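# Load the potato net bag into the crate on the pallet

## Task

Get the entire orange mesh sack of potatoes inside the crate, and have the crate resting on the pallet at the end. The sack may weigh more than one robot can manage, so either one robot or both may be used. When finished, release the sack and drive the robots away from it. No robot may topple over or be left leaning, or the task fails. If something stays in place only because a robot is holding or propping it at the end, the goal is not met.

## Robot and tools

ROBOTS. Two identical Hello Robot Stretch 3 units, named r1 and r2. Each has a differential base (two drive wheels plus a passive omni wheel at the back), a lift carriage on a vertical mast, and a telescoping arm that extends out of the robot's right side, ending in a wrist (yaw, pitch, roll) and a two-finger gripper. The base is 0.33 m long and 0.34 m wide and cannot strafe, so moving the gripper forward or back means driving the base. Turning in place pivots about the point midway between the drive wheels, 0.05 m behind the front edge. Stowed (arm in, wrist folded) the wrist pokes up to 0.06 m beyond the right side and a spin sweeps a 0.28 m radius; an unfolded, level wrist reaches further.

FRAMES. Base frame: origin on the floor between the drive wheels, x forward, y left, z up. Odometry frame: the base frame as it was when the scene began. hand_pose is in the base frame, located where closed fingertips meet; with all wrist joints at zero its x axis is up, y points back along the arm toward the mast, z toward the rear. Every robot reports in its own frames, so where r1 is relative to r2 can only be judged from images, lidar_m, wrist_depth_mm and head_depth_mm.

execute_actions. Arguments: "actions", a list holding one action or nothing (empty just returns state and images); "cameras", a list of names from r1_head_camera, r1_nav_camera, r1_wrist_camera, r2_head_camera, r2_nav_camera, r2_wrist_camera, all (omitted, null or ["all"] gives all; [] gives none). An action is an object keyed "r1" and/or "r2"; under each go "base", "joints" and optionally "contact_limits". Everything in an action starts at once and may finish at different times; an action runs at most 15 s.
- base: exactly one of {"translate_m": d}, a relative drive of d metres along the robot's own x from where it last measured itself, forward positive, -1 to 1; or {"rotate_rad": d}, a relative in-place turn, counter-clockwise (left) positive, -3.2 to 3.2.
- joints: absolute targets, each named separately: lift_m 0 to 1.1 m (arm height, tolerance 0.004); arm_m 0 to 0.52 m (extension, 0.004); wrist_yaw_rad -1.345 to 4.42 (0 along the arm, positive toward the front, 3.0 folded over the base; 0.02); wrist_pitch_rad -1.57 to 0.451 (0 level, negative tips fingers down; 0.05); wrist_roll_rad -2.911 to 2.911 (0 fingers level side by side; 0.02); gripper_m -0.089 to 0.179 (larger is wider; real fingertip gap is smaller by about 0.007 nearly closed, 0.025 wide open, zero below 0.007; 0.004); head_pan_rad -3.953 to 1.73 (0 forward, positive left, -1.57 along the arm); head_tilt_rad -1.53 to 0.419 (0 level, negative down).
- contact_limits: {"arm_m": n}, n a motor effort percentage 1 to 100 at which the arm motion halts with contact_stop (-n when retracting). Smaller is softer; too small stops instantly. It also caps arm holding force until the next action; values above the maximum are trimmed.
An unknown key or out-of-range number rejects the whole call and nothing moves. Anything you leave out may keep pushing toward its previous target unseen. If a result reports a stop, the remaining calls in that same reply are skipped.

wait: {"seconds": 0 to 10}; commands nothing and returns the same state and pictures. zoom_image: {"camera": name, "region": [x0, y0, x1, y1]} in pixels of that camera's latest full image, top-left origin, at most 504 by 504. finished_scene: {"scene": 1 or 2}; irreversible, reports success and gives the next scene's task. Replying with no tool call ends everything. After resuming from a summary, first send an empty action list.

RESULTS. base_status and joint_status per motion: done (for the base, wheels turned the full amount even if slipping), off_target (resting short and possibly still pushing), contact_stop, time_out, torque_fault (after the last three the old target is dropped). on_its_own covers uncommanded parts; "held at" is a held target, not a position. joint_positions; motor_effort in percent, positive toward larger values, peak in brackets, with sizeable fixed bias and noise; positive wheel effort drives forward. base_odometry counts wheel turns only; heading -3.142 to 3.142, left positive. turned_by_wheels and turned_by_imu give turning since the previous result. base_tilt in degrees (forward, right positive; up to ~4 degree fixed error). lidar_m: 12 distances in metres, 30 degree sectors starting dead ahead and going counter-clockwise (4th left, 7th behind, 10th right), '-' means nothing, scan plane 0.17 m high, range 0.15 to 12 m; sees other robots, not glass or itself; own parts can mask sectors 5, 6, 9, 10 with the lift low. wrist_depth_mm (45 to 1000) and head_depth_mm (280 to 4000, sideways image): 7 by 7 grids of median depth, top-left first. The pictures line lists the images' cameras in order; changed calibrations are listed too.

ARM BEHAVIOUR. Lift and arm stop and go limp when they press firmly on something; a limp lift can sink under load or keep pressing, and closing the fingers on a surface raises it. Base, wrist and head have no such stop. A wrist servo pushed hard for seconds shuts off for 10 s (torque_fault). To grasp, command gripper_m below the object's width; to release, command at least 0.02 above the contact value; to squeeze again, send a different value. Neither reading nor done proves a hold.

SPEED. Base goes 0.30 m/s and 1.9 rad/s only when lift_m < 0.30, arm_m < 0.03 and wrist_yaw_rad > 2.54; otherwise 0.10 m/s and 0.63 rad/s.

SELF-COLLISION. Fold or unfold the wrist (yaw to 3.0) only with lift_m 0.32 to 0.95, wrist_pitch_rad -0.4, roll near 0; once folded the lift may go to 0.25. With yaw under -0.4 keep pitch at -0.5 or lower.

AVOID. Robots pressing into each other: once bases touch, any further drive is a hard press that ends the run. Equal commands give travel differing up to 2.5 cm per metre, which strains a shared load and can tip a robot. Pushing an unyielding object with the gripper above about 0.45 m, a second push after a contact_stop, or driving while gripping something fixed can tip a robot; snags are worst reversing. If it leans, reverse in small steps, free the gripper, and lower lift_m to about 0.2. Avoid drops, slips, slams and hard pushes; loose objects may occasionally get nudged.

Each tool is called by a JSON object that holds its "method" and its "body", one argument or row to a line.

## Session

{"method": "execute_actions", "body": {
  "actions": []
}}

Scene clock: 0.00 s.
r1.base_odometry: x=+0.000 y=+0.000 heading=+0.000 (m, m, rad; r1's odometry frame)
r1.turned_by_wheels: +0.000 (rad since the last result)
r1.turned_by_imu: +0.000 (rad since the last result)
r1.base_tilt: forward=+0.0 right=+0.2 (deg)
r1.lidar_m: 0.98 0.96 1.02 1.22 1.21 1.27 1.83 4.54 4.76 3.64 2.44 1.29
r1.head_depth_mm: 1389 1371 1348 1324 1305 1291 1265 / 1287 1270 1247 1229 1211 1196 1172 / 1199 1175 1163 1153 1131 1122 1103 / 1113 1104 1085 1081 1062 1053 1033 / 1051 1037 1022 1011 999 988 974 / 988 978 960 952 939 933 922 / 935 924 913 903 893 884 877
r1.base_status: not commanded
r1.joint_positions: lift_m=+0.342 arm_m=+0.000 wrist_yaw_rad=+2.930 wrist_pitch_rad=-0.366 wrist_roll_rad=+0.007 gripper_m=+0.037 head_pan_rad=+0.009 head_tilt_rad=-0.018
r1.joint_status: not commanded
r1.motor_effort: left_wheel=+0 right_wheel=+0 lift_m=+36 arm_m=+0 wrist_yaw_rad=-1 wrist_pitch_rad=+5 wrist_roll_rad=+0 gripper_m=+0 head_pan_rad=+0 head_tilt_rad=+1 (%)
r1.hand_pose: x=+0.0273 y=+0.0802 z=+0.3668 quat_wxyz=(+0.202, +0.707, +0.054, +0.676) (m; r1's base frame)
r1.wrist_depth_mm: - - - - - 896 751 / - - - - - 925 776 / - - - - - 962 786 / 780 877 932 - - 975 813 / 651 724 768 810 870 901 823 / 559 - 633 638 698 742 783 / 480 - 528 543 589 616 663
r2.base_odometry: x=+0.000 y=+0.000 heading=+0.000 (m, m, rad; r2's odometry frame)
r2.turned_by_wheels: +0.000 (rad since the last result)
r2.turned_by_imu: +0.000 (rad since the last result)
r2.base_tilt: forward=-0.3 right=-0.1 (deg)
r2.lidar_m: 2.44 3.86 5.10 3.61 1.50 1.13 1.11 1.05 0.80 0.78 0.82 1.16
r2.head_depth_mm: 1818 2152 2232 2336 2455 2534 2024 / 1804 2710 3436 3530 3586 3042 2019 / 1783 2692 3565 3584 3603 3062 2048 / 1764 2633 3623 3563 3524 2597 2084 / 1724 2590 3575 3600 3582 2977 2109 / 1719 2542 3670 3615 3612 3230 2166 / 1698 2510 3625 3595 3603 3289 2180
r2.base_status: not commanded
r2.joint_positions: lift_m=+0.457 arm_m=+0.003 wrist_yaw_rad=+2.961 wrist_pitch_rad=-0.313 wrist_roll_rad=-0.004 gripper_m=+0.037 head_pan_rad=-0.013 head_tilt_rad=-0.006
r2.joint_status: not commanded
r2.motor_effort: left_wheel=-1 right_wheel=+0 lift_m=+29 arm_m=+0 wrist_yaw_rad=+0 wrist_pitch_rad=+5 wrist_roll_rad=+1 gripper_m=-1 head_pan_rad=+0 head_tilt_rad=+2 (%)
r2.hand_pose: x=+0.0212 y=+0.0849 z=+0.4944 quat_wxyz=(+0.173, +0.704, +0.047, +0.687) (m; r2's base frame)
r2.wrist_depth_mm: - - - - - - - / - - - - - - - / - - - - - - - / - - - - - - - / - - - 983 952 893 842 / 887 841 - 770 732 739 707 / 719 706 - 669 640 619 611
pictures: r1_head_camera (sideways: a quarter turn clockwise sets it upright), r1_nav_camera (sideways: a quarter turn counterclockwise sets it upright), r1_wrist_camera, r2_head_camera (sideways: a quarter turn clockwise sets it upright), r2_nav_camera (sideways: a quarter turn counterclockwise sets it upright), r2_wrist_camera
Images, in order (width x height): r1_head_camera 896x504, r1_nav_camera 672x504, r1_wrist_camera 644x364, r2_head_camera 896x504, r2_nav_camera 672x504, r2_wrist_camera 644x364.

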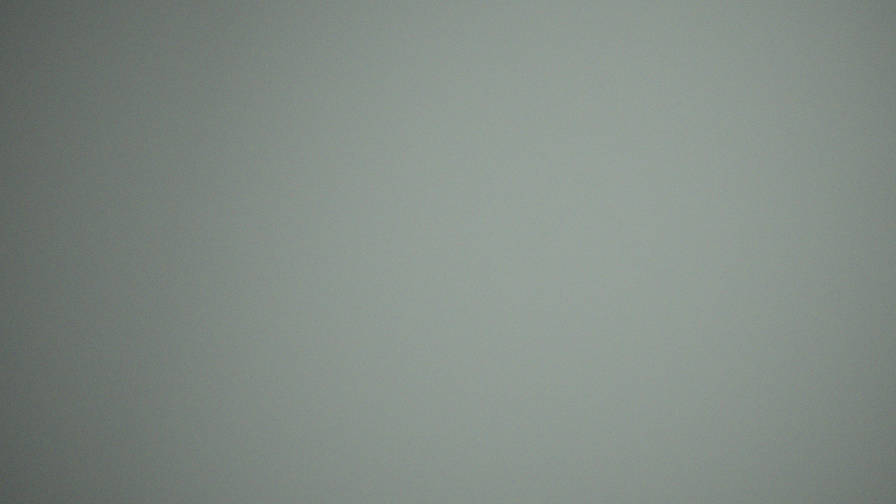

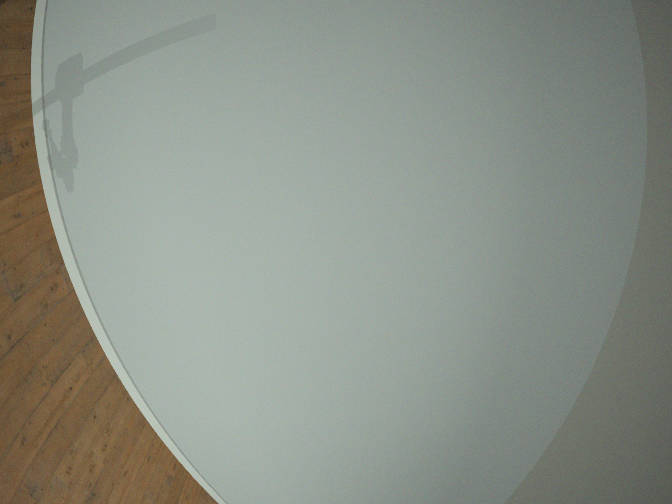

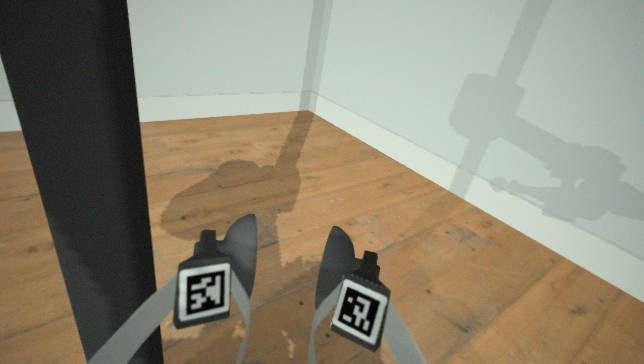

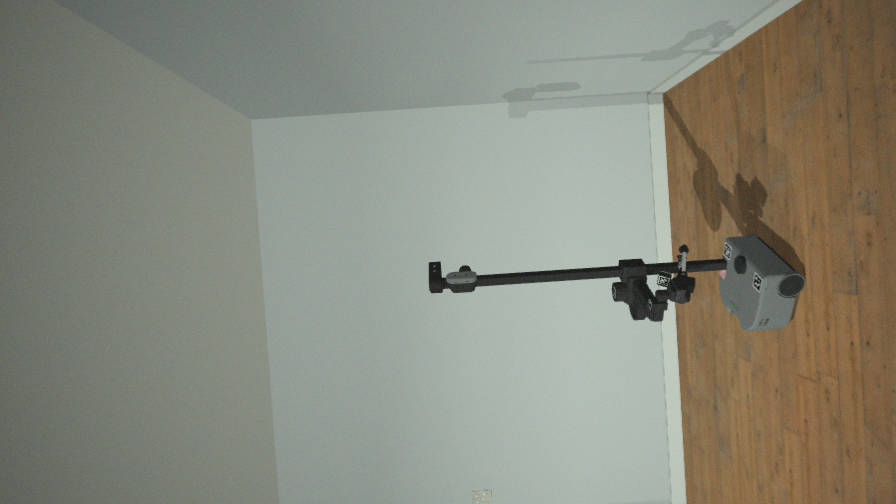

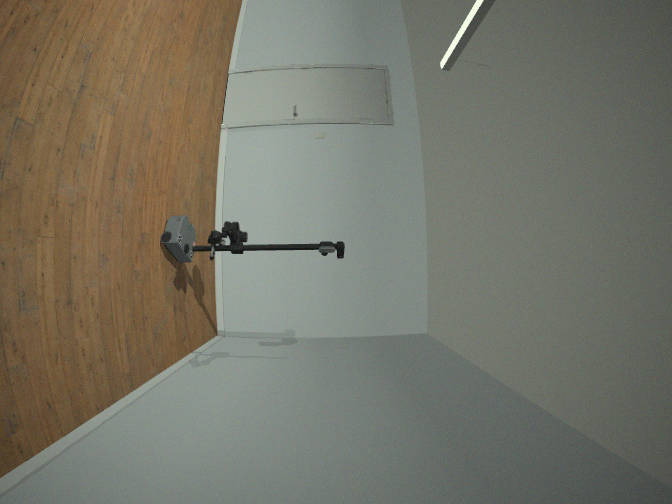

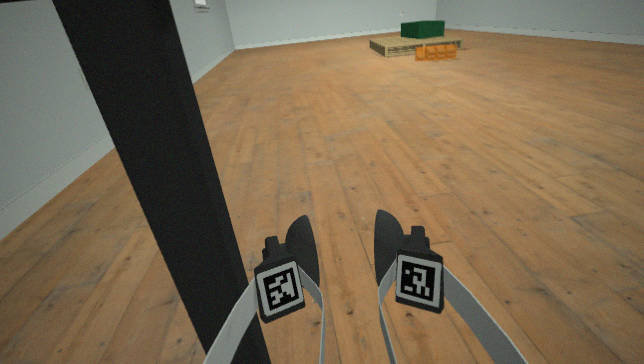

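{"method": "execute_actions", "body": {
  "actions": [
    {"r2":{"joints":{"head_pan_rad":1.7,"head_tilt_rad":-0.35}},"r1":{"joints":{"head_pan_rad":-3.0,"head_tilt_rad":-0.35}}}
  ],
  "cameras": ["r1_head_camera","r2_head_camera","r2_nav_camera"]
}}

Scene clock: 6.27 s.
r1.base_odometry: x=+0.000 y=+0.000 heading=+0.000 (m, m, rad; r1's odometry frame)
r1.turned_by_wheels: +0.000 (rad since the last result)
r1.turned_by_imu: +0.001 (rad since the last result)
r1.base_tilt: forward=+0.1 right=+0.4 (deg)
r1.lidar_m: 0.98 0.97 1.02 1.22 1.21 1.27 1.83 4.55 4.77 3.65 2.44 1.29
r1.head_depth_mm: 1624 1692 1755 1820 1876 1882 1567 / 1870 1938 2016 2132 2189 2018 1579 / 2237 2346 2464 2577 2589 2031 1585 / 2824 2976 3182 3352 2865 2034 1582 / 3545 3978 - - 2863 2026 1584 / - - - - 2852 2047 1583 / - - - - 2888 2062 1596
r1.base_status: not commanded
r1.joint_positions: lift_m=+0.342 arm_m=+0.000 wrist_yaw_rad=+2.930 wrist_pitch_rad=-0.366 wrist_roll_rad=+0.007 gripper_m=+0.037 head_pan_rad=-2.993 head_tilt_rad=-0.346
r1.joint_status: all done
r1.motor_effort: left_wheel=+0(0) right_wheel=+0(0) lift_m=+35(35) arm_m=+0(1) wrist_yaw_rad=+1(1) wrist_pitch_rad=+5(5) wrist_roll_rad=+0(0) gripper_m=+0(0) head_pan_rad=-3(43) head_tilt_rad=-2(16) (%)
r1.hand_pose: x=+0.0273 y=+0.0802 z=+0.3668 quat_wxyz=(+0.202, +0.707, +0.054, +0.676) (m; r1's base frame)
r1.wrist_depth_mm: - - - - - 889 760 / - - - - - 926 754 / - - - - - 943 799 / 777 860 941 - - 974 809 / 642 723 780 814 875 906 841 / 555 - 636 645 702 734 787 / 481 - 525 541 591 614 657
r2.base_odometry: x=+0.000 y=+0.000 heading=+0.000 (m, m, rad; r2's odometry frame)
r2.turned_by_wheels: +0.000 (rad since the last result)
r2.turned_by_imu: +0.001 (rad since the last result)
r2.base_tilt: forward=-0.4 right=-0.1 (deg)
r2.lidar_m: 2.44 3.88 5.10 3.64 1.50 1.13 1.10 1.05 0.80 0.78 0.82 1.16
r2.head_depth_mm: - - - 3662 2362 1744 1384 / - - - 3744 2397 1766 1382 / - - - 3782 2431 1761 1396 / - - - 3889 2452 1780 1403 / 3843 - - 3686 2485 1814 1423 / 2910 2870 2901 2875 2488 1821 1471 / 2218 2231 2321 2467 - - -
r2.base_status: not commanded
r2.joint_positions: lift_m=+0.457 arm_m=+0.003 wrist_yaw_rad=+2.961 wrist_pitch_rad=-0.313 wrist_roll_rad=-0.004 gripper_m=+0.037 head_pan_rad=+1.693 head_tilt_rad=-0.345
r2.joint_status: all done
r2.motor_effort: left_wheel=-1(1) right_wheel=+0(0) lift_m=+29(29) arm_m=+0(0) wrist_yaw_rad=-1(1) wrist_pitch_rad=+5(5) wrist_roll_rad=+1(0) gripper_m=-1(0) head_pan_rad=+3(38) head_tilt_rad=-2(19) (%)
r2.hand_pose: x=+0.0212 y=+0.0849 z=+0.4944 quat_wxyz=(+0.173, +0.704, +0.047, +0.687) (m; r2's base frame)
r2.wrist_depth_mm: - - - - - - - / - - - - - - - / - - - - - - - / - - - - - - - / - - - 993 961 895 834 / 871 848 - 772 741 746 710 / 721 706 - 655 637 621 606
pictures: r1_head_camera (sideways: a quarter turn clockwise sets it upright), r2_head_camera (sideways: a quarter turn clockwise sets it upright), r2_nav_camera (sideways: a quarter turn counterclockwise sets it upright)
camera_calibration (this result's frames):
r1_head_camera: T_world_to_cam=[[0.270565, -0.00691774, -0.962677, 1.27083], [0.0909374, -0.995319, 0.0327107, -0.0409248], [-0.958397, -0.0963937, -0.26867, 0.313438], [0, 0, 0, 1]] pos_world=[-0.0397221, -0.00172861, 1.30894]
r2_head_camera: T_world_to_cam=[[-0.021691, -0.341421, -0.93966, 1.24091], [-0.995225, -0.0820965, 0.052803, -0.0634907], [-0.0951709, 0.936318, -0.338009, 0.400695], [0, 0, 0, 1]] pos_world=[0.00186362, 0.0432833, 1.30483]
r2_nav_camera: T_world_to_cam=[[-0.00894577, 0.295141, 0.955412, -1.19162], [0.995533, 0.0924376, -0.0192339, 0.0670687], [-0.0939927, 0.950972, -0.294649, 0.34704], [0, 0, 0, 1]] pos_world=[-0.0448098, 0.0154697, 1.24203]
Images, in order (width x height): r1_head_camera 896x504, r2_head_camera 896x504, r2_nav_camera 672x504.

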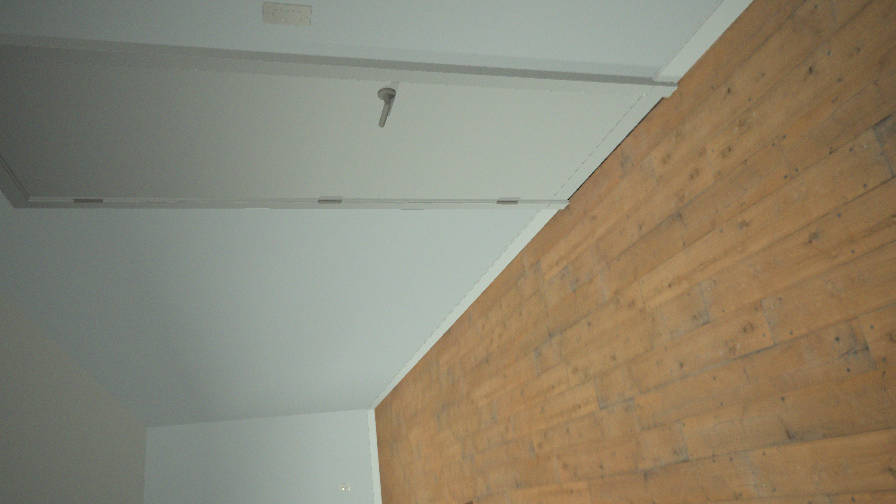

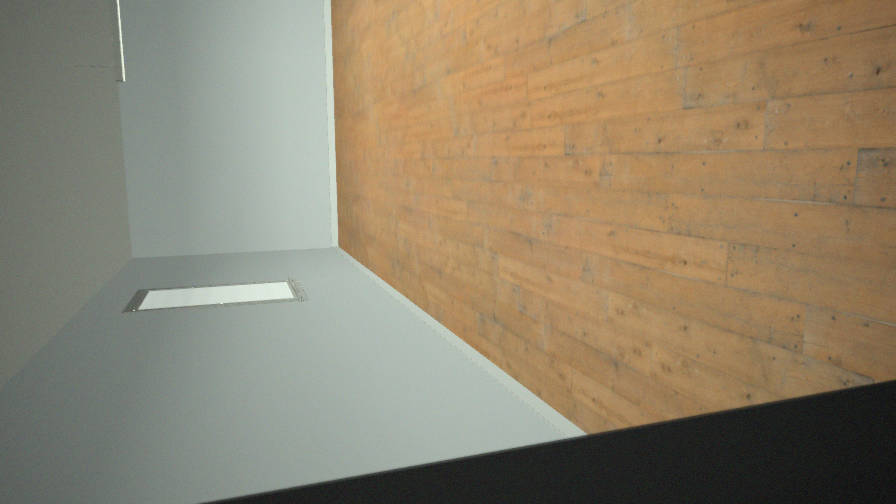

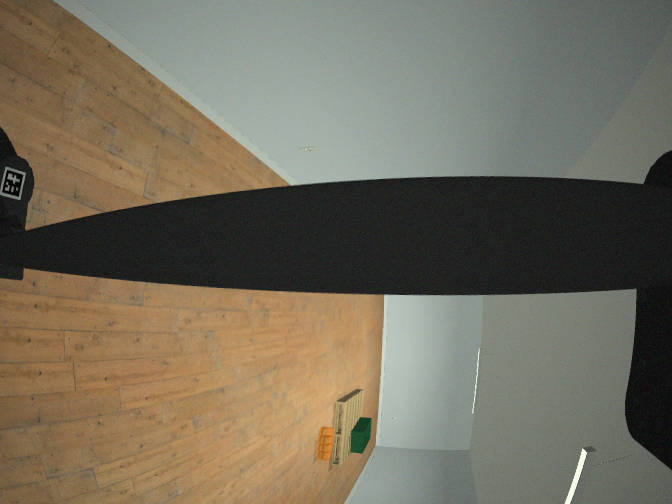

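{"method": "execute_actions", "body": {
  "actions": [
    {"r2":{"base":{"rotate_rad":1.1},"joints":{"head_pan_rad":0,"head_tilt_rad":-0.35,"lift_m":0.28}},"r1":{"joints":{"head_pan_rad":-3.9,"lift_m":0.28}}}
  ],
  "cameras": ["r1_head_camera","r2_head_camera"]
}}

Scene clock: 12.10 s.
r1.base_odometry: x=+0.000 y=+0.000 heading=+0.000 (m, m, rad; r1's odometry frame)
r1.turned_by_wheels: +0.000 (rad since the last result)
r1.turned_by_imu: +0.001 (rad since the last result)
r1.base_tilt: forward=+0.0 right=+0.3 (deg)
r1.lidar_m: 0.98 0.97 1.02 1.22 1.21 1.27 1.84 4.52 4.75 3.66 2.43 1.29
r1.head_depth_mm: - - - - - - - / - - - - - - - / 1055 1102 1165 1238 1309 1390 1465 / 1076 1132 1194 1275 1347 1444 1507 / 1111 1172 1241 1323 1405 1498 1546 / 1140 1206 1289 1368 1455 1557 1585 / 1183 1248 1329 1413 1516 1631 1586
r1.base_status: not commanded
r1.joint_positions: lift_m=+0.280 arm_m=+0.000 wrist_yaw_rad=+2.930 wrist_pitch_rad=-0.367 wrist_roll_rad=+0.007 gripper_m=+0.037 head_pan_rad=-3.893 head_tilt_rad=-0.346
r1.joint_status: all done
r1.motor_effort: left_wheel=+0(0) right_wheel=+0(0) lift_m=+26(27) arm_m=+0(1) wrist_yaw_rad=-1(0) wrist_pitch_rad=+5(5) wrist_roll_rad=+0(0) gripper_m=+0(0) head_pan_rad=-3(40) head_tilt_rad=-1(2) (%)
r1.hand_pose: x=+0.0273 y=+0.0800 z=+0.3046 quat_wxyz=(+0.202, +0.707, +0.054, +0.675) (m; r1's base frame)
r1.wrist_depth_mm: - - - - - 899 745 / - - - - - 918 775 / - - - - - 946 805 / 683 769 813 905 988 945 807 / 565 626 675 701 764 818 797 / 481 - 542 564 614 646 698 / 437 - - 467 519 542 565
r2.base_odometry: x=+0.000 y=+0.000 heading=+1.100 (m, m, rad; r2's odometry frame)
r2.turned_by_wheels: +1.100 (rad since the last result)
r2.turned_by_imu: +1.118 (rad since the last result)
r2.base_tilt: forward=-0.3 right=-0.1 (deg)
r2.lidar_m: 5.14 3.10 1.43 1.12 1.11 1.00 0.79 0.78 0.84 1.24 2.45 3.94
r2.head_depth_mm: - - - 3661 2340 1735 1373 / - - - 3839 2401 1761 1390 / - - - 3849 2437 1770 1393 / - - - 3893 2453 1779 1407 / - - - - 2499 1800 1414 / - - - - 2550 1822 1436 / - - - - 2558 1838 1431
r2.base_status: done
r2.joint_positions: lift_m=+0.281 arm_m=+0.003 wrist_yaw_rad=+2.961 wrist_pitch_rad=-0.313 wrist_roll_rad=-0.004 gripper_m=+0.037 head_pan_rad=+0.007 head_tilt_rad=-0.346
r2.joint_status: all done
r2.motor_effort: left_wheel=-4(14) right_wheel=+1(7) lift_m=+11(24) arm_m=+0(0) wrist_yaw_rad=+0(0) wrist_pitch_rad=+5(5) wrist_roll_rad=+1(1) gripper_m=+0(1) head_pan_rad=-3(37) head_tilt_rad=-2(0) (%)
r2.hand_pose: x=+0.0212 y=+0.0849 z=+0.3176 quat_wxyz=(+0.173, +0.704, +0.047, +0.687) (m; r2's base frame)
r2.wrist_depth_mm: 784 - - - - - - / 839 - - - - - - / 883 - - - - - - / 900 957 939 886 839 809 767 / 784 742 728 707 679 634 607 / 624 606 - 552 525 523 508 / 512 498 - - 456 438 426
pictures: r1_head_camera (sideways: a quarter turn clockwise sets it upright), r2_head_camera (sideways: a quarter turn clockwise sets it upright)
camera_calibration (this result's frames):
r1_head_camera: T_world_to_cam=[[0.162795, -0.216277, -0.962664, 1.27147], [-0.723152, -0.689914, 0.0327079, -0.0359552], [-0.671229, 0.690828, -0.268716, 0.311746], [0, 0, 0, 1]] pos_world=[-0.0237368, 0.0348202, 1.30894]
r2_head_camera: T_world_to_cam=[[-0.337173, 0.0606891, -0.939485, 1.24261], [0.0325771, 0.998075, 0.0527823, -0.0697334], [0.940879, -0.0128089, -0.3385, 0.395014], [0, 0, 0, 1]] pos_world=[0.0495852, -0.000754051, 1.30481]
Images, in order (width x height): r1_head_camera 896x504, r2_head_camera 896x504.

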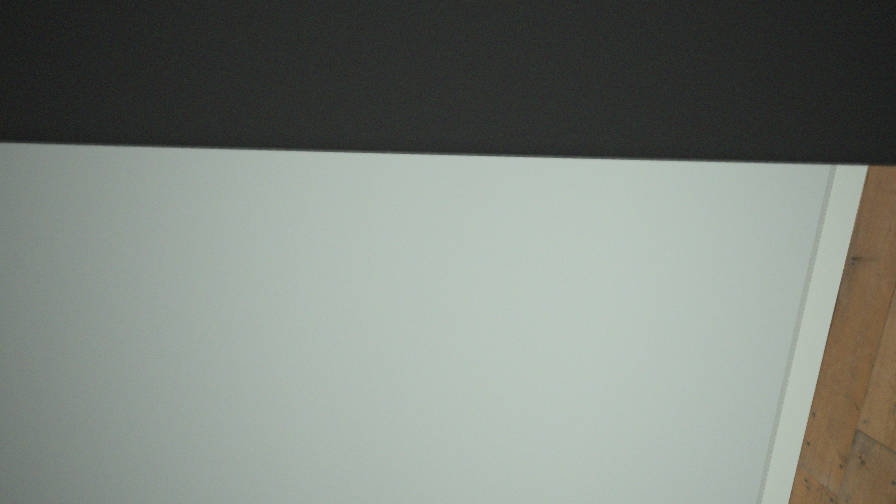

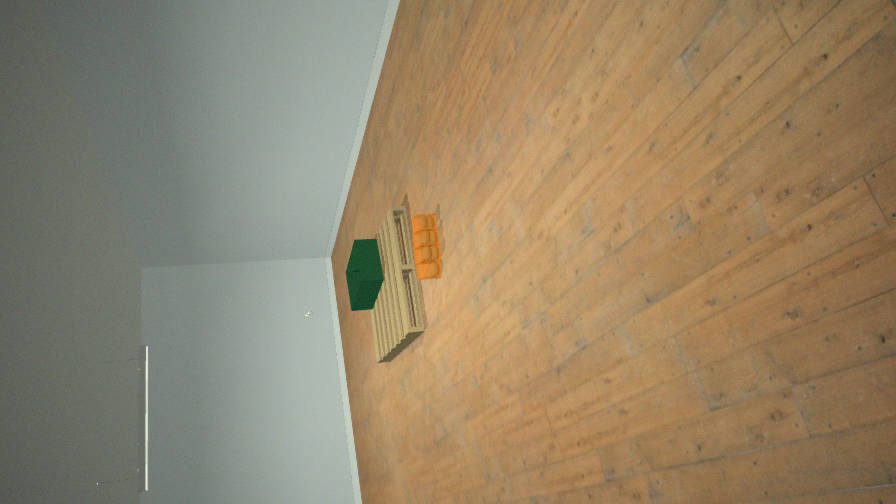

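{"method": "execute_actions", "body": {
  "actions": [
    {"r2":{"base":{"translate_m":1}}}
  ],
  "cameras": []
}}

{"method": "execute_actions", "body": {
  "actions": [
    {"r2":{"base":{"translate_m":1}}}
  ],
  "cameras": []
}}

{"method": "execute_actions", "body": {
  "actions": [
    {"r2":{"base":{"translate_m":0.5},"joints":{"head_tilt_rad":-0.65}}}
  ],
  "cameras": ["r2_head_camera"]
}}

Scene clock: 20.97 s.
r1.base_odometry: x=+0.000 y=+0.000 heading=+0.000 (m, m, rad; r1's odometry frame)
r1.turned_by_wheels: +0.000 (rad since the last result)
r1.turned_by_imu: +0.001 (rad since the last result)
r1.base_tilt: forward=+0.2 right=+0.4 (deg)
r1.lidar_m: 0.99 0.97 1.02 1.22 1.21 1.27 1.83 4.53 4.79 2.16 3.02 1.29
r1.head_depth_mm: - - - - - - - / - - - - - - - / 1053 1104 1166 1237 1306 1393 1459 / 1083 1141 1199 1271 1348 1444 1503 / 1106 1167 1242 1317 1396 1498 1543 / 1150 1208 1284 1359 1450 1551 1579 / 1181 1250 1326 1412 1508 1625 1593
r1.base_status: not commanded
r1.joint_positions: lift_m=+0.280 arm_m=+0.000 wrist_yaw_rad=+2.930 wrist_pitch_rad=-0.367 wrist_roll_rad=+0.007 gripper_m=+0.037 head_pan_rad=-3.893 head_tilt_rad=-0.346
r1.joint_status: not commanded
r1.motor_effort: left_wheel=-1(0) right_wheel=+0(0) lift_m=+25(25) arm_m=-1(0) wrist_yaw_rad=+0(1) wrist_pitch_rad=+5(5) wrist_roll_rad=+0(0) gripper_m=+0(0) head_pan_rad=-3(3) head_tilt_rad=-1(2) (%)
r1.hand_pose: x=+0.0273 y=+0.0800 z=+0.3046 quat_wxyz=(+0.202, +0.707, +0.054, +0.675) (m; r1's base frame)
r1.wrist_depth_mm: - - - - - 900 758 / - - - - - 907 784 / - - - - - 969 779 / 683 763 804 893 966 947 809 / 562 624 664 710 752 834 791 / 482 - 550 559 608 643 702 / 435 - - 476 518 540 563
r2.base_odometry: x=+0.454 y=+0.891 heading=+1.100 (m, m, rad; r2's odometry frame)
r2.turned_by_wheels: +0.000 (rad since the last result)
r2.turned_by_imu: +0.009 (rad since the last result)
r2.base_tilt: forward=-0.3 right=-0.1 (deg)
r2.lidar_m: 4.10 4.18 1.94 1.53 1.52 1.63 1.72 1.69 1.82 2.16 3.27 3.49
r2.head_depth_mm: 3802 - - 3689 2367 1732 1377 / - - - 3814 2392 1757 1386 / - - - 3784 2437 1769 1397 / - - - 3702 2456 1773 1398 / - - - 3621 2471 1804 1414 / - - - - 2499 1793 1425 / - - - - 2514 1852 1433
r2.base_status: done
r2.joint_positions: lift_m=+0.281 arm_m=+0.003 wrist_yaw_rad=+2.961 wrist_pitch_rad=-0.313 wrist_roll_rad=-0.004 gripper_m=+0.037 head_pan_rad=+0.007 head_tilt_rad=-0.347
r2.joint_status: not commanded
r2.motor_effort: left_wheel=-4(9) right_wheel=+2(7) lift_m=+11(11) arm_m=+0(0) wrist_yaw_rad=+0(0) wrist_pitch_rad=+5(5) wrist_roll_rad=+1(1) gripper_m=+0(0) head_pan_rad=-3(2) head_tilt_rad=-2(2) (%)
r2.hand_pose: x=+0.0212 y=+0.0849 z=+0.3176 quat_wxyz=(+0.173, +0.704, +0.047, +0.687) (m; r2's base frame)
r2.wrist_depth_mm: - - - - - - - / - - - - - - - / - - - - - - - / - - 937 882 840 794 756 / 774 746 724 697 686 628 600 / 619 607 - 557 530 523 497 / 508 496 - - 455 441 426
pictures: none
No camera images: the call's "cameras" was empty. Leave "cameras" out to get every camera's image.

Scene clock: 26.00 s.
r1.base_odometry: x=+0.000 y=+0.000 heading=+0.000 (m, m, rad; r1's odometry frame)
r1.turned_by_wheels: +0.000 (rad since the last result)
r1.turned_by_imu: +0.001 (rad since the last result)
r1.base_tilt: forward=+0.0 right=+0.3 (deg)
r1.lidar_m: 0.99 0.96 1.02 1.22 1.21 1.27 1.84 4.53 2.31 3.64 3.01 1.28
r1.head_depth_mm: - - - - - - - / - - - - - - - / 1048 1104 1166 1238 1308 1397 1464 / 1086 1138 1197 1265 1346 1444 1509 / 1116 1170 1238 1308 1405 1503 1546 / 1146 1202 1277 1373 1460 1563 1591 / 1179 1247 1329 1412 1516 1620 1587
r1.base_status: not commanded
r1.joint_positions: lift_m=+0.280 arm_m=+0.000 wrist_yaw_rad=+2.930 wrist_pitch_rad=-0.367 wrist_roll_rad=+0.007 gripper_m=+0.037 head_pan_rad=-3.893 head_tilt_rad=-0.346
r1.joint_status: not commanded
r1.motor_effort: left_wheel=+0(0) right_wheel=+0(0) lift_m=+24(24) arm_m=-1(1) wrist_yaw_rad=+0(1) wrist_pitch_rad=+5(5) wrist_roll_rad=+0(0) gripper_m=+0(0) head_pan_rad=-3(3) head_tilt_rad=-2(2) (%)
r1.hand_pose: x=+0.0273 y=+0.0800 z=+0.3046 quat_wxyz=(+0.202, +0.707, +0.054, +0.675) (m; r1's base frame)
r1.wrist_depth_mm: - - - - - 905 746 / - - - - - 927 773 / - - - - - 947 793 / 677 770 806 885 966 939 799 / 562 629 673 715 753 818 797 / 483 - 550 556 609 647 693 / 433 - - 476 512 536 564
r2.base_odometry: x=+0.908 y=+1.782 heading=+1.100 (m, m, rad; r2's odometry frame)
r2.turned_by_wheels: +0.000 (rad since the last result)
r2.turned_by_imu: +0.008 (rad since the last result)
r2.base_tilt: forward=-0.4 right=-0.1 (deg)
r2.lidar_m: 3.07 5.14 2.44 1.93 1.91 2.06 2.64 2.61 2.32 2.91 2.84 3.09
r2.head_depth_mm: 3448 3667 3815 3631 2359 1737 1376 / 3862 - - 3723 2415 1756 1391 / - - - 3880 2284 1767 1387 / - - - 3267 2424 1789 1393 / - - - 3582 2470 1800 1408 / - - - 3798 2504 1826 1429 / 3977 - - - 2541 1831 1439
r2.base_status: done
r2.joint_positions: lift_m=+0.281 arm_m=+0.003 wrist_yaw_rad=+2.961 wrist_pitch_rad=-0.313 wrist_roll_rad=-0.004 gripper_m=+0.037 head_pan_rad=+0.007 head_tilt_rad=-0.347
r2.joint_status: not commanded
r2.motor_effort: left_wheel=-4(9) right_wheel=+2(7) lift_m=+11(11) arm_m=+0(0) wrist_yaw_rad=+1(0) wrist_pitch_rad=+5(5) wrist_roll_rad=+1(1) gripper_m=+0(0) head_pan_rad=-3(2) head_tilt_rad=-1(2) (%)
r2.hand_pose: x=+0.0212 y=+0.0849 z=+0.3176 quat_wxyz=(+0.173, +0.704, +0.047, +0.687) (m; r2's base frame)
r2.wrist_depth_mm: - - - - - - - / - - - - - - - / - - - - - - - / - - 925 894 834 795 757 / 790 748 724 701 678 632 605 / 618 597 - 551 527 522 500 / 512 501 - - 455 439 429
pictures: none
No camera images: the call's "cameras" was empty. Leave "cameras" out to get every camera's image.

Scene clock: 29.17 s.
r1.base_odometry: x=+0.000 y=+0.000 heading=+0.000 (m, m, rad; r1's odometry frame)
r1.turned_by_wheels: +0.000 (rad since the last result)
r1.turned_by_imu: +0.000 (rad since the last result)
r1.base_tilt: forward=+0.2 right=+0.5 (deg)
r1.lidar_m: 0.98 0.96 1.02 1.22 1.21 1.27 1.84 4.54 2.54 3.65 3.00 1.29
r1.head_depth_mm: - - - - - - - / - - - - - - - / 1047 1100 1167 1230 1300 1391 1469 / 1082 1137 1203 1273 1351 1440 1509 / 1110 1173 1235 1317 1394 1500 1546 / 1148 1211 1283 1360 1452 1564 1582 / 1188 1252 1327 1416 1512 1623 1593
r1.base_status: not commanded
r1.joint_positions: lift_m=+0.280 arm_m=+0.000 wrist_yaw_rad=+2.930 wrist_pitch_rad=-0.367 wrist_roll_rad=+0.007 gripper_m=+0.037 head_pan_rad=-3.893 head_tilt_rad=-0.346
r1.joint_status: not commanded
r1.motor_effort: left_wheel=-1(0) right_wheel=+0(0) lift_m=+26(24) arm_m=+0(0) wrist_yaw_rad=+0(1) wrist_pitch_rad=+5(5) wrist_roll_rad=+0(0) gripper_m=+0(0) head_pan_rad=-3(4) head_tilt_rad=-1(2) (%)
r1.hand_pose: x=+0.0273 y=+0.0800 z=+0.3046 quat_wxyz=(+0.202, +0.707, +0.054, +0.675) (m; r1's base frame)
r1.wrist_depth_mm: - - - - - 898 772 / - - - - - 950 782 / - - - - - 935 796 / 678 761 814 874 987 950 798 / 558 617 674 701 749 812 805 / 482 - 546 555 613 647 695 / 433 - - 471 517 530 570
r2.base_odometry: x=+1.135 y=+2.228 heading=+1.100 (m, m, rad; r2's odometry frame)
r2.turned_by_wheels: +0.000 (rad since the last result)
r2.turned_by_imu: +0.004 (rad since the last result)
r2.base_tilt: forward=-0.3 right=-0.1 (deg)
r2.lidar_m: 2.59 5.63 2.67 2.13 2.11 2.27 3.12 3.07 2.53 2.68 2.65 2.89
r2.head_depth_mm: 3217 3414 2960 2114 1651 1361 1157 / 3687 3952 2980 2127 1664 1377 1161 / - - 2855 2136 1683 1382 1166 / - - 2669 2176 1698 1386 1166 / - - 2834 2176 1683 1383 1174 / - - 2851 2197 1704 1399 1185 / - - 3147 2238 1722 1396 1184
r2.base_status: done
r2.joint_positions: lift_m=+0.281 arm_m=+0.003 wrist_yaw_rad=+2.961 wrist_pitch_rad=-0.313 wrist_roll_rad=-0.004 gripper_m=+0.037 head_pan_rad=+0.007 head_tilt_rad=-0.643
r2.joint_status: all done
r2.motor_effort: left_wheel=-5(8) right_wheel=+2(8) lift_m=+11(11) arm_m=+0(0) wrist_yaw_rad=+1(0) wrist_pitch_rad=+5(5) wrist_roll_rad=+1(1) gripper_m=-1(1) head_pan_rad=-2(1) head_tilt_rad=-3(20) (%)
r2.hand_pose: x=+0.0212 y=+0.0849 z=+0.3176 quat_wxyz=(+0.173, +0.704, +0.047, +0.687) (m; r2's base frame)
r2.wrist_depth_mm: - - - - - - - / - - - - - - - / - - - - - - - / - - 931 884 837 805 770 / 784 747 723 692 680 627 602 / 619 594 - 551 529 521 501 / 506 499 - - 457 438 432
pictures: r2_head_camera (sideways: a quarter turn clockwise sets it upright)
camera_calibration (this result's frames):
r2_head_camera: T_world_to_cam=[[-0.597127, 0.0589734, -0.799976, 1.06223], [0.0464829, 0.998162, 0.0388871, -0.0517104], [0.800798, -0.0139647, -0.598771, 0.73453], [0, 0, 0, 1]] pos_world=[0.0484808, -0.000770592, 1.29159]
Images, in order (width x height): r2_head_camera 896x504.

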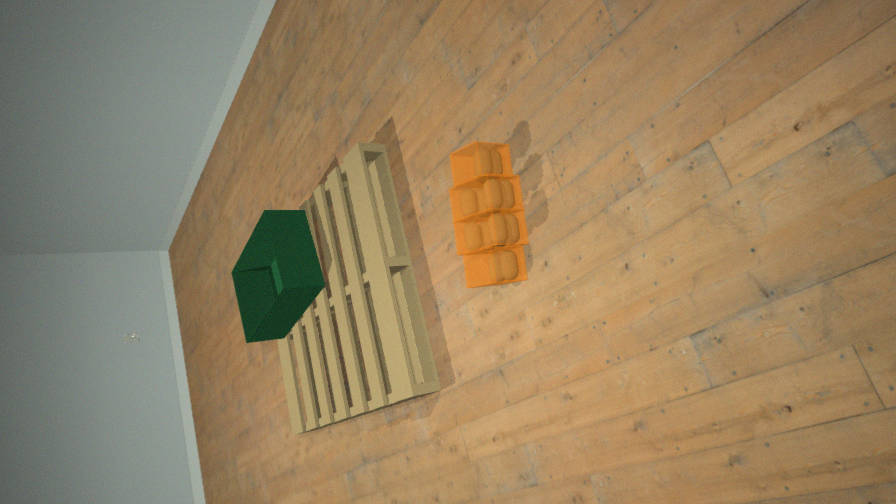

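{"method": "execute_actions", "body": {
  "actions": [
    {"r2":{"base":{"translate_m":0.9}}}
  ],
  "cameras": []
}}

{"method": "execute_actions", "body": {
  "actions": [
    {"r2":{"base":{"rotate_rad":1.65},"joints":{"lift_m":0.45,"wrist_pitch_rad":-0.4,"head_pan_rad":-1.57,"head_tilt_rad":-0.9}}}
  ],
  "cameras": []
}}

{"method": "execute_actions", "body": {
  "actions": [
    {"r2":{"joints":{"wrist_yaw_rad":0,"gripper_m":0.17}}}
  ],
  "cameras": ["r2_head_camera","r2_wrist_camera"]
}}

Scene clock: 50.83 s.
r1.base_odometry: x=+0.000 y=+0.000 heading=+0.000 (m, m, rad; r1's odometry frame)
r1.turned_by_wheels: +0.000 (rad since the last result)
r1.turned_by_imu: +0.001 (rad since the last result)
r1.base_tilt: forward=+0.1 right=+0.3 (deg)
r1.lidar_m: 0.98 0.96 1.03 1.22 1.21 1.27 1.83 4.54 3.11 3.65 3.01 1.28
r1.head_depth_mm: - - - - - - - / - - - - - - - / 1051 1106 1166 1237 1310 1388 1472 / 1084 1142 1206 1274 1357 1435 1509 / 1115 1175 1241 1312 1403 1494 1539 / 1150 1209 1279 1359 1450 1565 1587 / 1183 1251 1314 1411 1504 1624 1592
r1.base_status: not commanded
r1.joint_positions: lift_m=+0.280 arm_m=+0.000 wrist_yaw_rad=+2.930 wrist_pitch_rad=-0.367 wrist_roll_rad=+0.007 gripper_m=+0.037 head_pan_rad=-3.893 head_tilt_rad=-0.346
r1.joint_status: not commanded
r1.motor_effort: left_wheel=+0(1) right_wheel=+0(0) lift_m=+25(25) arm_m=-1(0) wrist_yaw_rad=-1(0) wrist_pitch_rad=+5(5) wrist_roll_rad=+0(0) gripper_m=+0(0) head_pan_rad=-3(3) head_tilt_rad=-2(2) (%)
r1.hand_pose: x=+0.0273 y=+0.0800 z=+0.3046 quat_wxyz=(+0.202, +0.707, +0.054, +0.675) (m; r1's base frame)
r1.wrist_depth_mm: - - - - - 905 754 / - - - - - 923 777 / - - - - - 947 780 / 677 764 828 893 973 944 807 / 565 626 666 704 751 799 786 / 477 - 544 556 610 646 687 / 434 - - 478 517 539 571
r2.base_odometry: x=+1.543 y=+3.030 heading=+1.100 (m, m, rad; r2's odometry frame)
r2.turned_by_wheels: +0.000 (rad since the last result)
r2.turned_by_imu: +0.008 (rad since the last result)
r2.base_tilt: forward=-0.2 right=-0.2 (deg)
r2.lidar_m: 1.68 4.87 3.10 2.48 2.46 2.66 3.96 3.13 2.95 2.35 2.32 2.51
r2.head_depth_mm: 2817 3025 2920 2119 1671 1358 1156 / 3153 3500 2969 2134 1680 1369 1116 / 3743 - 2968 1991 1635 1375 1121 / - - 2499 1954 1626 1390 1143 / - - 2471 2000 1596 1390 1182 / - - 3129 2078 1585 1407 1184 / 3944 - 3141 2132 1664 1402 1182
r2.base_status: done
r2.joint_positions: lift_m=+0.281 arm_m=+0.003 wrist_yaw_rad=+2.961 wrist_pitch_rad=-0.313 wrist_roll_rad=-0.004 gripper_m=+0.037 head_pan_rad=+0.007 head_tilt_rad=-0.643
r2.joint_status: not commanded
r2.motor_effort: left_wheel=-4(9) right_wheel=+2(7) lift_m=+11(11) arm_m=+0(0) wrist_yaw_rad=+1(0) wrist_pitch_rad=+5(5) wrist_roll_rad=+1(1) gripper_m=+0(1) head_pan_rad=-3(3) head_tilt_rad=-3(3) (%)
r2.hand_pose: x=+0.0212 y=+0.0849 z=+0.3176 quat_wxyz=(+0.173, +0.704, +0.047, +0.687) (m; r2's base frame)
r2.wrist_depth_mm: - - - - - - - / - - - - - - - / - - - - - - - / - - 939 882 838 795 766 / 791 753 722 689 670 629 606 / 621 599 - 552 529 527 502 / 512 500 - - 454 439 428
pictures: none
No camera images: the call's "cameras" was empty. Leave "cameras" out to get every camera's image.

Scene clock: 54.23 s.
r1.base_odometry: x=+0.000 y=+0.000 heading=+0.000 (m, m, rad; r1's odometry frame)
r1.turned_by_wheels: +0.000 (rad since the last result)
r1.turned_by_imu: +0.000 (rad since the last result)
r1.base_tilt: forward=+0.0 right=+0.3 (deg)
r1.lidar_m: 0.98 0.96 1.02 1.22 1.21 1.27 1.84 4.53 2.97 3.66 3.03 1.28
r1.head_depth_mm: - - - - - - - / - - - - - - - / 1051 1101 1163 1235 1305 1392 1468 / 1079 1137 1203 1275 1348 1446 1509 / 1116 1177 1240 1311 1403 1503 1544 / 1146 1212 1285 1361 1451 1556 1591 / 1188 1254 1331 1407 1510 1624 1593
r1.base_status: not commanded
r1.joint_positions: lift_m=+0.280 arm_m=+0.000 wrist_yaw_rad=+2.930 wrist_pitch_rad=-0.367 wrist_roll_rad=+0.007 gripper_m=+0.037 head_pan_rad=-3.893 head_tilt_rad=-0.346
r1.joint_status: not commanded
r1.motor_effort: left_wheel=+0(0) right_wheel=+0(0) lift_m=+25(24) arm_m=+0(0) wrist_yaw_rad=-1(0) wrist_pitch_rad=+5(5) wrist_roll_rad=+0(0) gripper_m=+0(0) head_pan_rad=-3(3) head_tilt_rad=-2(2) (%)
r1.hand_pose: x=+0.0273 y=+0.0800 z=+0.3046 quat_wxyz=(+0.202, +0.707, +0.054, +0.675) (m; r1's base frame)
r1.wrist_depth_mm: - - - - - 920 745 / - - - - - 919 764 / - - - - - 951 778 / 685 762 812 896 983 953 808 / 561 632 653 702 742 813 792 / 476 - 550 558 609 652 697 / 439 - - 476 520 532 569
r2.base_odometry: x=+1.543 y=+3.030 heading=+2.749 (m, m, rad; r2's odometry frame)
r2.turned_by_wheels: +1.650 (rad since the last result)
r2.turned_by_imu: +1.676 (rad since the last result)
r2.base_tilt: forward=-0.3 right=-0.1 (deg)
r2.lidar_m: 2.45 2.44 2.77 3.92 3.13 2.77 2.33 2.33 2.61 1.67 4.88 2.94
r2.head_depth_mm: 3042 2523 1971 1642 1401 1214 1084 / 3453 2492 1875 1656 1400 1222 - / 3473 2071 1883 1605 1350 1209 - / 3487 2173 1861 1610 1409 1234 - / 3425 2233 1930 1584 1416 1236 1086 / 3521 2560 1857 1589 1413 1237 1090 / 3527 2606 2028 1663 1432 1240 1094
r2.base_status: done
r2.joint_positions: lift_m=+0.449 arm_m=+0.003 wrist_yaw_rad=+2.961 wrist_pitch_rad=-0.414 wrist_roll_rad=-0.004 gripper_m=+0.037 head_pan_rad=-1.563 head_tilt_rad=-0.889
r2.joint_status: all done
r2.motor_effort: left_wheel=-4(14) right_wheel=+1(7) lift_m=+44(46) arm_m=+0(0) wrist_yaw_rad=+0(1) wrist_pitch_rad=+4(5) wrist_roll_rad=+1(1) gripper_m=+0(0) head_pan_rad=-3(35) head_tilt_rad=-5(23) (%)
r2.hand_pose: x=+0.0191 y=+0.0736 z=+0.4627 quat_wxyz=(+0.207, +0.701, +0.083, +0.678) (m; r2's base frame)
r2.wrist_depth_mm: - - - - - - - / - - - - - - - / - - - - - - - / - - - - 979 932 911 / 936 898 879 846 813 778 742 / 773 739 - 694 659 658 637 / 645 636 621 598 580 566 554
pictures: none
No camera images: the call's "cameras" was empty. Leave "cameras" out to get every camera's image.

Scene clock: 56.70 s.
r1.base_odometry: x=+0.000 y=+0.000 heading=+0.000 (m, m, rad; r1's odometry frame)
r1.turned_by_wheels: +0.000 (rad since the last result)
r1.turned_by_imu: +0.000 (rad since the last result)
r1.base_tilt: forward=+0.1 right=+0.1 (deg)
r1.lidar_m: 0.99 0.96 1.02 1.23 1.21 1.27 1.83 4.53 2.97 3.63 3.00 1.29
r1.head_depth_mm: - - - - - - - / - - - - - - - / 1052 1102 1165 1233 1309 1390 1468 / 1082 1142 1196 1272 1362 1441 1512 / 1114 1175 1235 1318 1408 1488 1545 / 1148 1207 1286 1363 1459 1550 1584 / 1178 1251 1329 1414 1506 1627 1595
r1.base_status: not commanded
r1.joint_positions: lift_m=+0.280 arm_m=+0.000 wrist_yaw_rad=+2.930 wrist_pitch_rad=-0.367 wrist_roll_rad=+0.007 gripper_m=+0.037 head_pan_rad=-3.893 head_tilt_rad=-0.346
r1.joint_status: not commanded
r1.motor_effort: left_wheel=-1(0) right_wheel=+0(0) lift_m=+25(25) arm_m=+0(0) wrist_yaw_rad=+0(0) wrist_pitch_rad=+5(5) wrist_roll_rad=+0(0) gripper_m=+0(0) head_pan_rad=-3(3) head_tilt_rad=-1(1) (%)
r1.hand_pose: x=+0.0273 y=+0.0800 z=+0.3046 quat_wxyz=(+0.202, +0.707, +0.054, +0.675) (m; r1's base frame)
r1.wrist_depth_mm: - - - - - 910 757 / - - - - - 904 779 / - - - - - 961 785 / 676 751 807 887 978 933 811 / 570 631 659 707 751 795 791 / 477 - 544 551 611 655 692 / 433 - - 476 511 539 569
r2.base_odometry: x=+1.543 y=+3.030 heading=+2.749 (m, m, rad; r2's odometry frame)
r2.turned_by_wheels: +0.000 (rad since the last result)
r2.turned_by_imu: +0.000 (rad since the last result)
r2.base_tilt: forward=-0.3 right=-0.1 (deg)
r2.lidar_m: 2.45 2.45 2.77 3.92 3.13 2.76 2.33 2.33 2.62 1.68 4.86 2.93
r2.head_depth_mm: 3046 2471 1985 1632 1402 1218 1080 / 3438 2512 1836 1648 1399 1223 - / 3415 2107 1898 1603 1347 1226 - / 3472 2229 1855 1612 1415 1251 1109 / 3430 2253 1931 1591 1411 1240 1087 / 3425 2561 1861 1582 1415 1241 1094 / 3501 2554 2025 1666 1420 1239 1100
r2.base_status: not commanded
r2.joint_positions: lift_m=+0.449 arm_m=+0.003 wrist_yaw_rad=+0.004 wrist_pitch_rad=-0.414 wrist_roll_rad=-0.004 gripper_m=+0.170 head_pan_rad=-1.563 head_tilt_rad=-0.889
r2.joint_status: all done
r2.motor_effort: left_wheel=-4(3) right_wheel=+2(2) lift_m=+44(44) arm_m=+0(0) wrist_yaw_rad=-4(6) wrist_pitch_rad=+5(4) wrist_roll_rad=+0(1) gripper_m=+0(85) head_pan_rad=-2(2) head_tilt_rad=-5(4) (%)
r2.hand_pose: x=-0.0207 y=-0.3725 z=+0.4627 quat_wxyz=(+0.694, +0.147, -0.690, -0.144) (m; r2's base frame)
r2.wrist_depth_mm: - - - - - - - / - - - - - - - / - - - - - - - / - - - - 989 943 914 / 943 899 852 833 795 783 764 / 767 - 725 691 582 576 654 / 647 613 615 568 495 482 538
pictures: r2_head_camera (sideways: a quarter turn clockwise sets it upright), r2_wrist_camera
camera_calibration (this result's frames):
r2_head_camera: T_world_to_cam=[[0.0570345, 0.774271, -0.630279, 0.837085], [0.998266, -0.0534247, 0.024704, -0.0390412], [-0.0145448, -0.630595, -0.775975, 0.969982], [0, 0, 0, 1]] pos_world=[0.0053391, -0.0385495, 1.28124]
r2_wrist_camera: T_world_to_cam=[[-0.996061, 0.0202207, -0.0863341, 0.0384979], [0.0825575, 0.566738, -0.819751, 0.62218], [0.0323529, -0.82365, -0.566175, 0.12249], [0, 0, 0, 1]] pos_world=[-0.0169823, -0.252502, 0.582708]
Images, in order (width x height): r2_head_camera 896x504, r2_wrist_camera 644x364.

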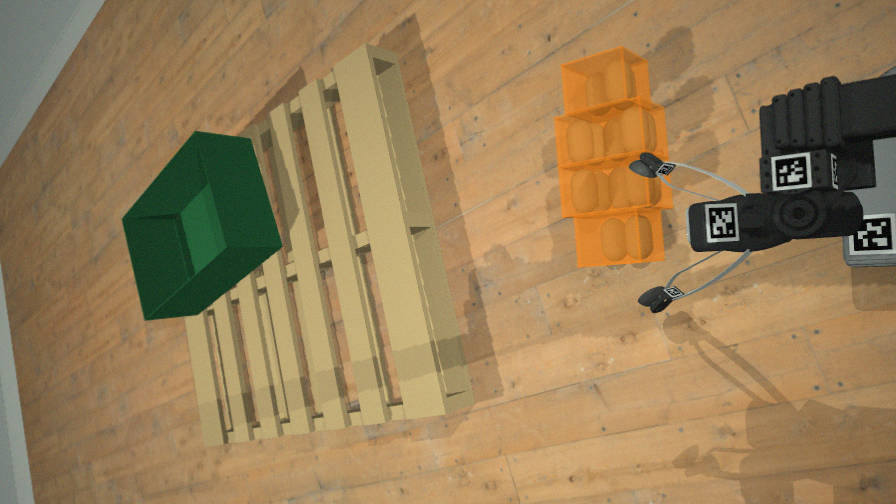

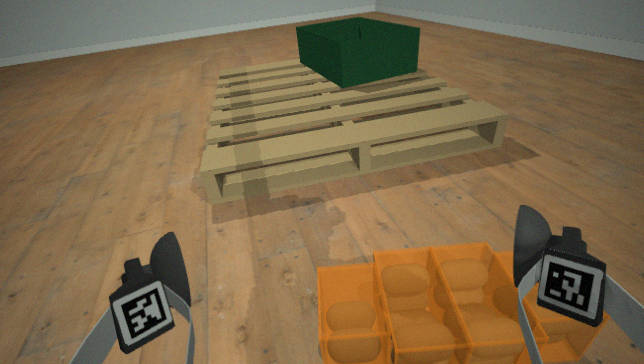

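{"method": "execute_actions", "body": {
  "actions": [
    {"r2":{"base":{"translate_m":-0.03},"joints":{"wrist_pitch_rad":-1.5,"arm_m":0.3,"lift_m":0.45}}}
  ],
  "cameras": ["r2_head_camera","r2_wrist_camera"]
}}

Scene clock: 69.37 s.
r1.base_odometry: x=+0.000 y=+0.000 heading=+0.000 (m, m, rad; r1's odometry frame)
r1.turned_by_wheels: +0.000 (rad since the last result)
r1.turned_by_imu: +0.001 (rad since the last result)
r1.base_tilt: forward=+0.1 right=+0.4 (deg)
r1.lidar_m: 0.99 0.96 1.02 1.22 1.21 1.27 1.83 4.53 2.96 3.65 3.00 1.29
r1.head_depth_mm: - - - - - - - / - - - - - - - / 1052 1109 1164 1235 1316 1394 1473 / 1078 1137 1203 1268 1353 1437 1512 / 1114 1176 1241 1312 1393 1505 1551 / 1147 1206 1281 1360 1450 1567 1593 / 1180 1250 1328 1413 1506 1632 1590
r1.base_status: not commanded
r1.joint_positions: lift_m=+0.280 arm_m=+0.000 wrist_yaw_rad=+2.930 wrist_pitch_rad=-0.367 wrist_roll_rad=+0.007 gripper_m=+0.037 head_pan_rad=-3.893 head_tilt_rad=-0.346
r1.joint_status: not commanded
r1.motor_effort: left_wheel=+1(0) right_wheel=+0(0) lift_m=+24(24) arm_m=+0(0) wrist_yaw_rad=+0(0) wrist_pitch_rad=+5(5) wrist_roll_rad=+0(0) gripper_m=+0(0) head_pan_rad=-3(3) head_tilt_rad=-2(2) (%)
r1.hand_pose: x=+0.0273 y=+0.0800 z=+0.3046 quat_wxyz=(+0.202, +0.707, +0.054, +0.675) (m; r1's base frame)
r1.wrist_depth_mm: - - - - - 888 754 / - - - - - 911 763 / - 990 - - - 937 789 / 677 766 812 879 976 940 818 / 559 625 668 707 743 804 807 / 481 - 551 559 614 649 696 / 435 - - 474 515 533 572
r2.base_odometry: x=+1.571 y=+3.018 heading=+2.749 (m, m, rad; r2's odometry frame)
r2.turned_by_wheels: +0.000 (rad since the last result)
r2.turned_by_imu: +0.001 (rad since the last result)
r2.base_tilt: forward=-0.3 right=-0.1 (deg)
r2.lidar_m: 2.48 2.47 2.79 3.90 3.11 2.73 2.30 2.30 2.59 1.68 4.89 2.97
r2.head_depth_mm: 3027 2482 1982 1643 1393 1214 1080 / 3383 2504 1855 1649 1409 1248 - / 3418 2051 1883 1646 - 1206 1116 / 3494 2222 1856 1619 1408 1231 1107 / 3455 2180 1927 1611 1411 1228 1093 / 3493 2541 1875 1587 1413 1233 1094 / 3512 2569 1974 1670 1429 1239 1099
r2.base_status: done
r2.joint_positions: lift_m=+0.449 arm_m=+0.300 wrist_yaw_rad=+0.002 wrist_pitch_rad=-1.496 wrist_roll_rad=-0.004 gripper_m=+0.170 head_pan_rad=-1.563 head_tilt_rad=-0.889
r2.joint_status: all done
r2.motor_effort: left_wheel=-4(12) right_wheel=+1(3) lift_m=+43(44) arm_m=+4(6) wrist_yaw_rad=-2(5) wrist_pitch_rad=-1(3) wrist_roll_rad=+1(1) gripper_m=+0(0) head_pan_rad=-1(3) head_tilt_rad=-5(5) (%)
r2.hand_pose: x=-0.0216 y=-0.4398 z=+0.3306 quat_wxyz=(+0.520, +0.482, -0.517, -0.480) (m; r2's base frame)
r2.wrist_depth_mm: 481 477 474 468 372 409 453 / 494 488 481 428 420 410 368 / 499 497 493 483 385 472 473 / 510 505 498 495 491 490 480 / 518 516 507 503 506 498 485 / 531 - 524 515 506 504 494 / 539 535 524 520 517 513 507
pictures: r2_head_camera (sideways: a quarter turn clockwise sets it upright), r2_wrist_camera
camera_calibration (this result's frames):
r2_head_camera: T_world_to_cam=[[0.0571264, 0.774264, -0.630279, 0.837084], [0.99826, -0.0535432, 0.024704, -0.0390412], [-0.0146197, -0.630594, -0.775975, 0.969983], [0, 0, 0, 1]] pos_world=[0.00533452, -0.0385494, 1.28124]
r2_wrist_camera: T_world_to_cam=[[-0.996074, 0.086428, -0.0191468, 0.0344436], [0.0836847, 0.989868, 0.114706, 0.429308], [0.0288667, 0.112653, -0.993215, 0.545191], [0, 0, 0, 1]] pos_world=[-0.0173559, -0.489352, 0.492907]
Images, in order (width x height): r2_head_camera 896x504, r2_wrist_camera 644x364.

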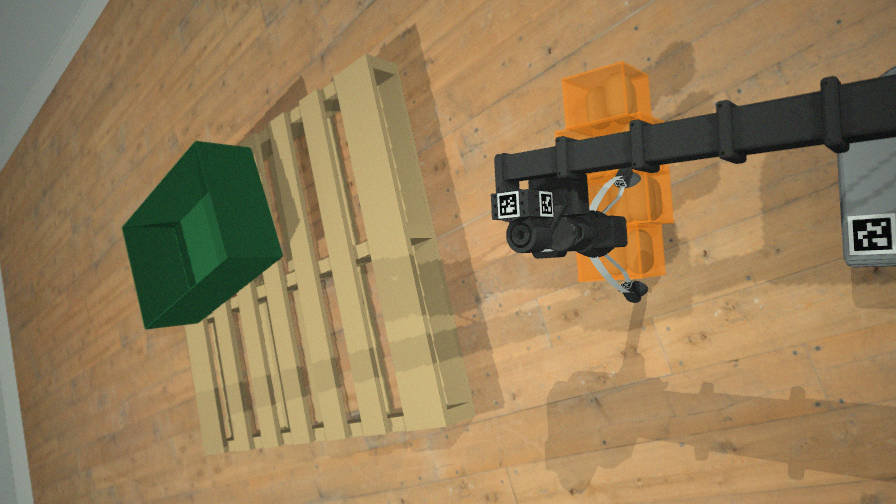

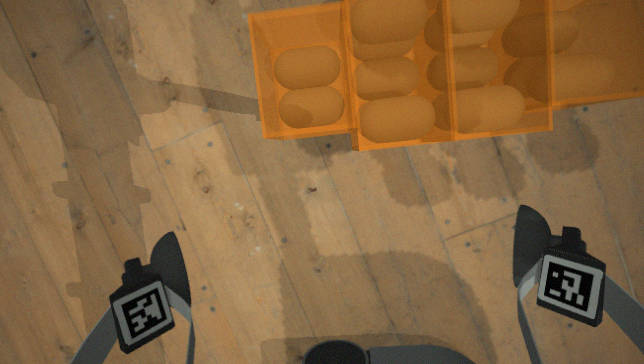

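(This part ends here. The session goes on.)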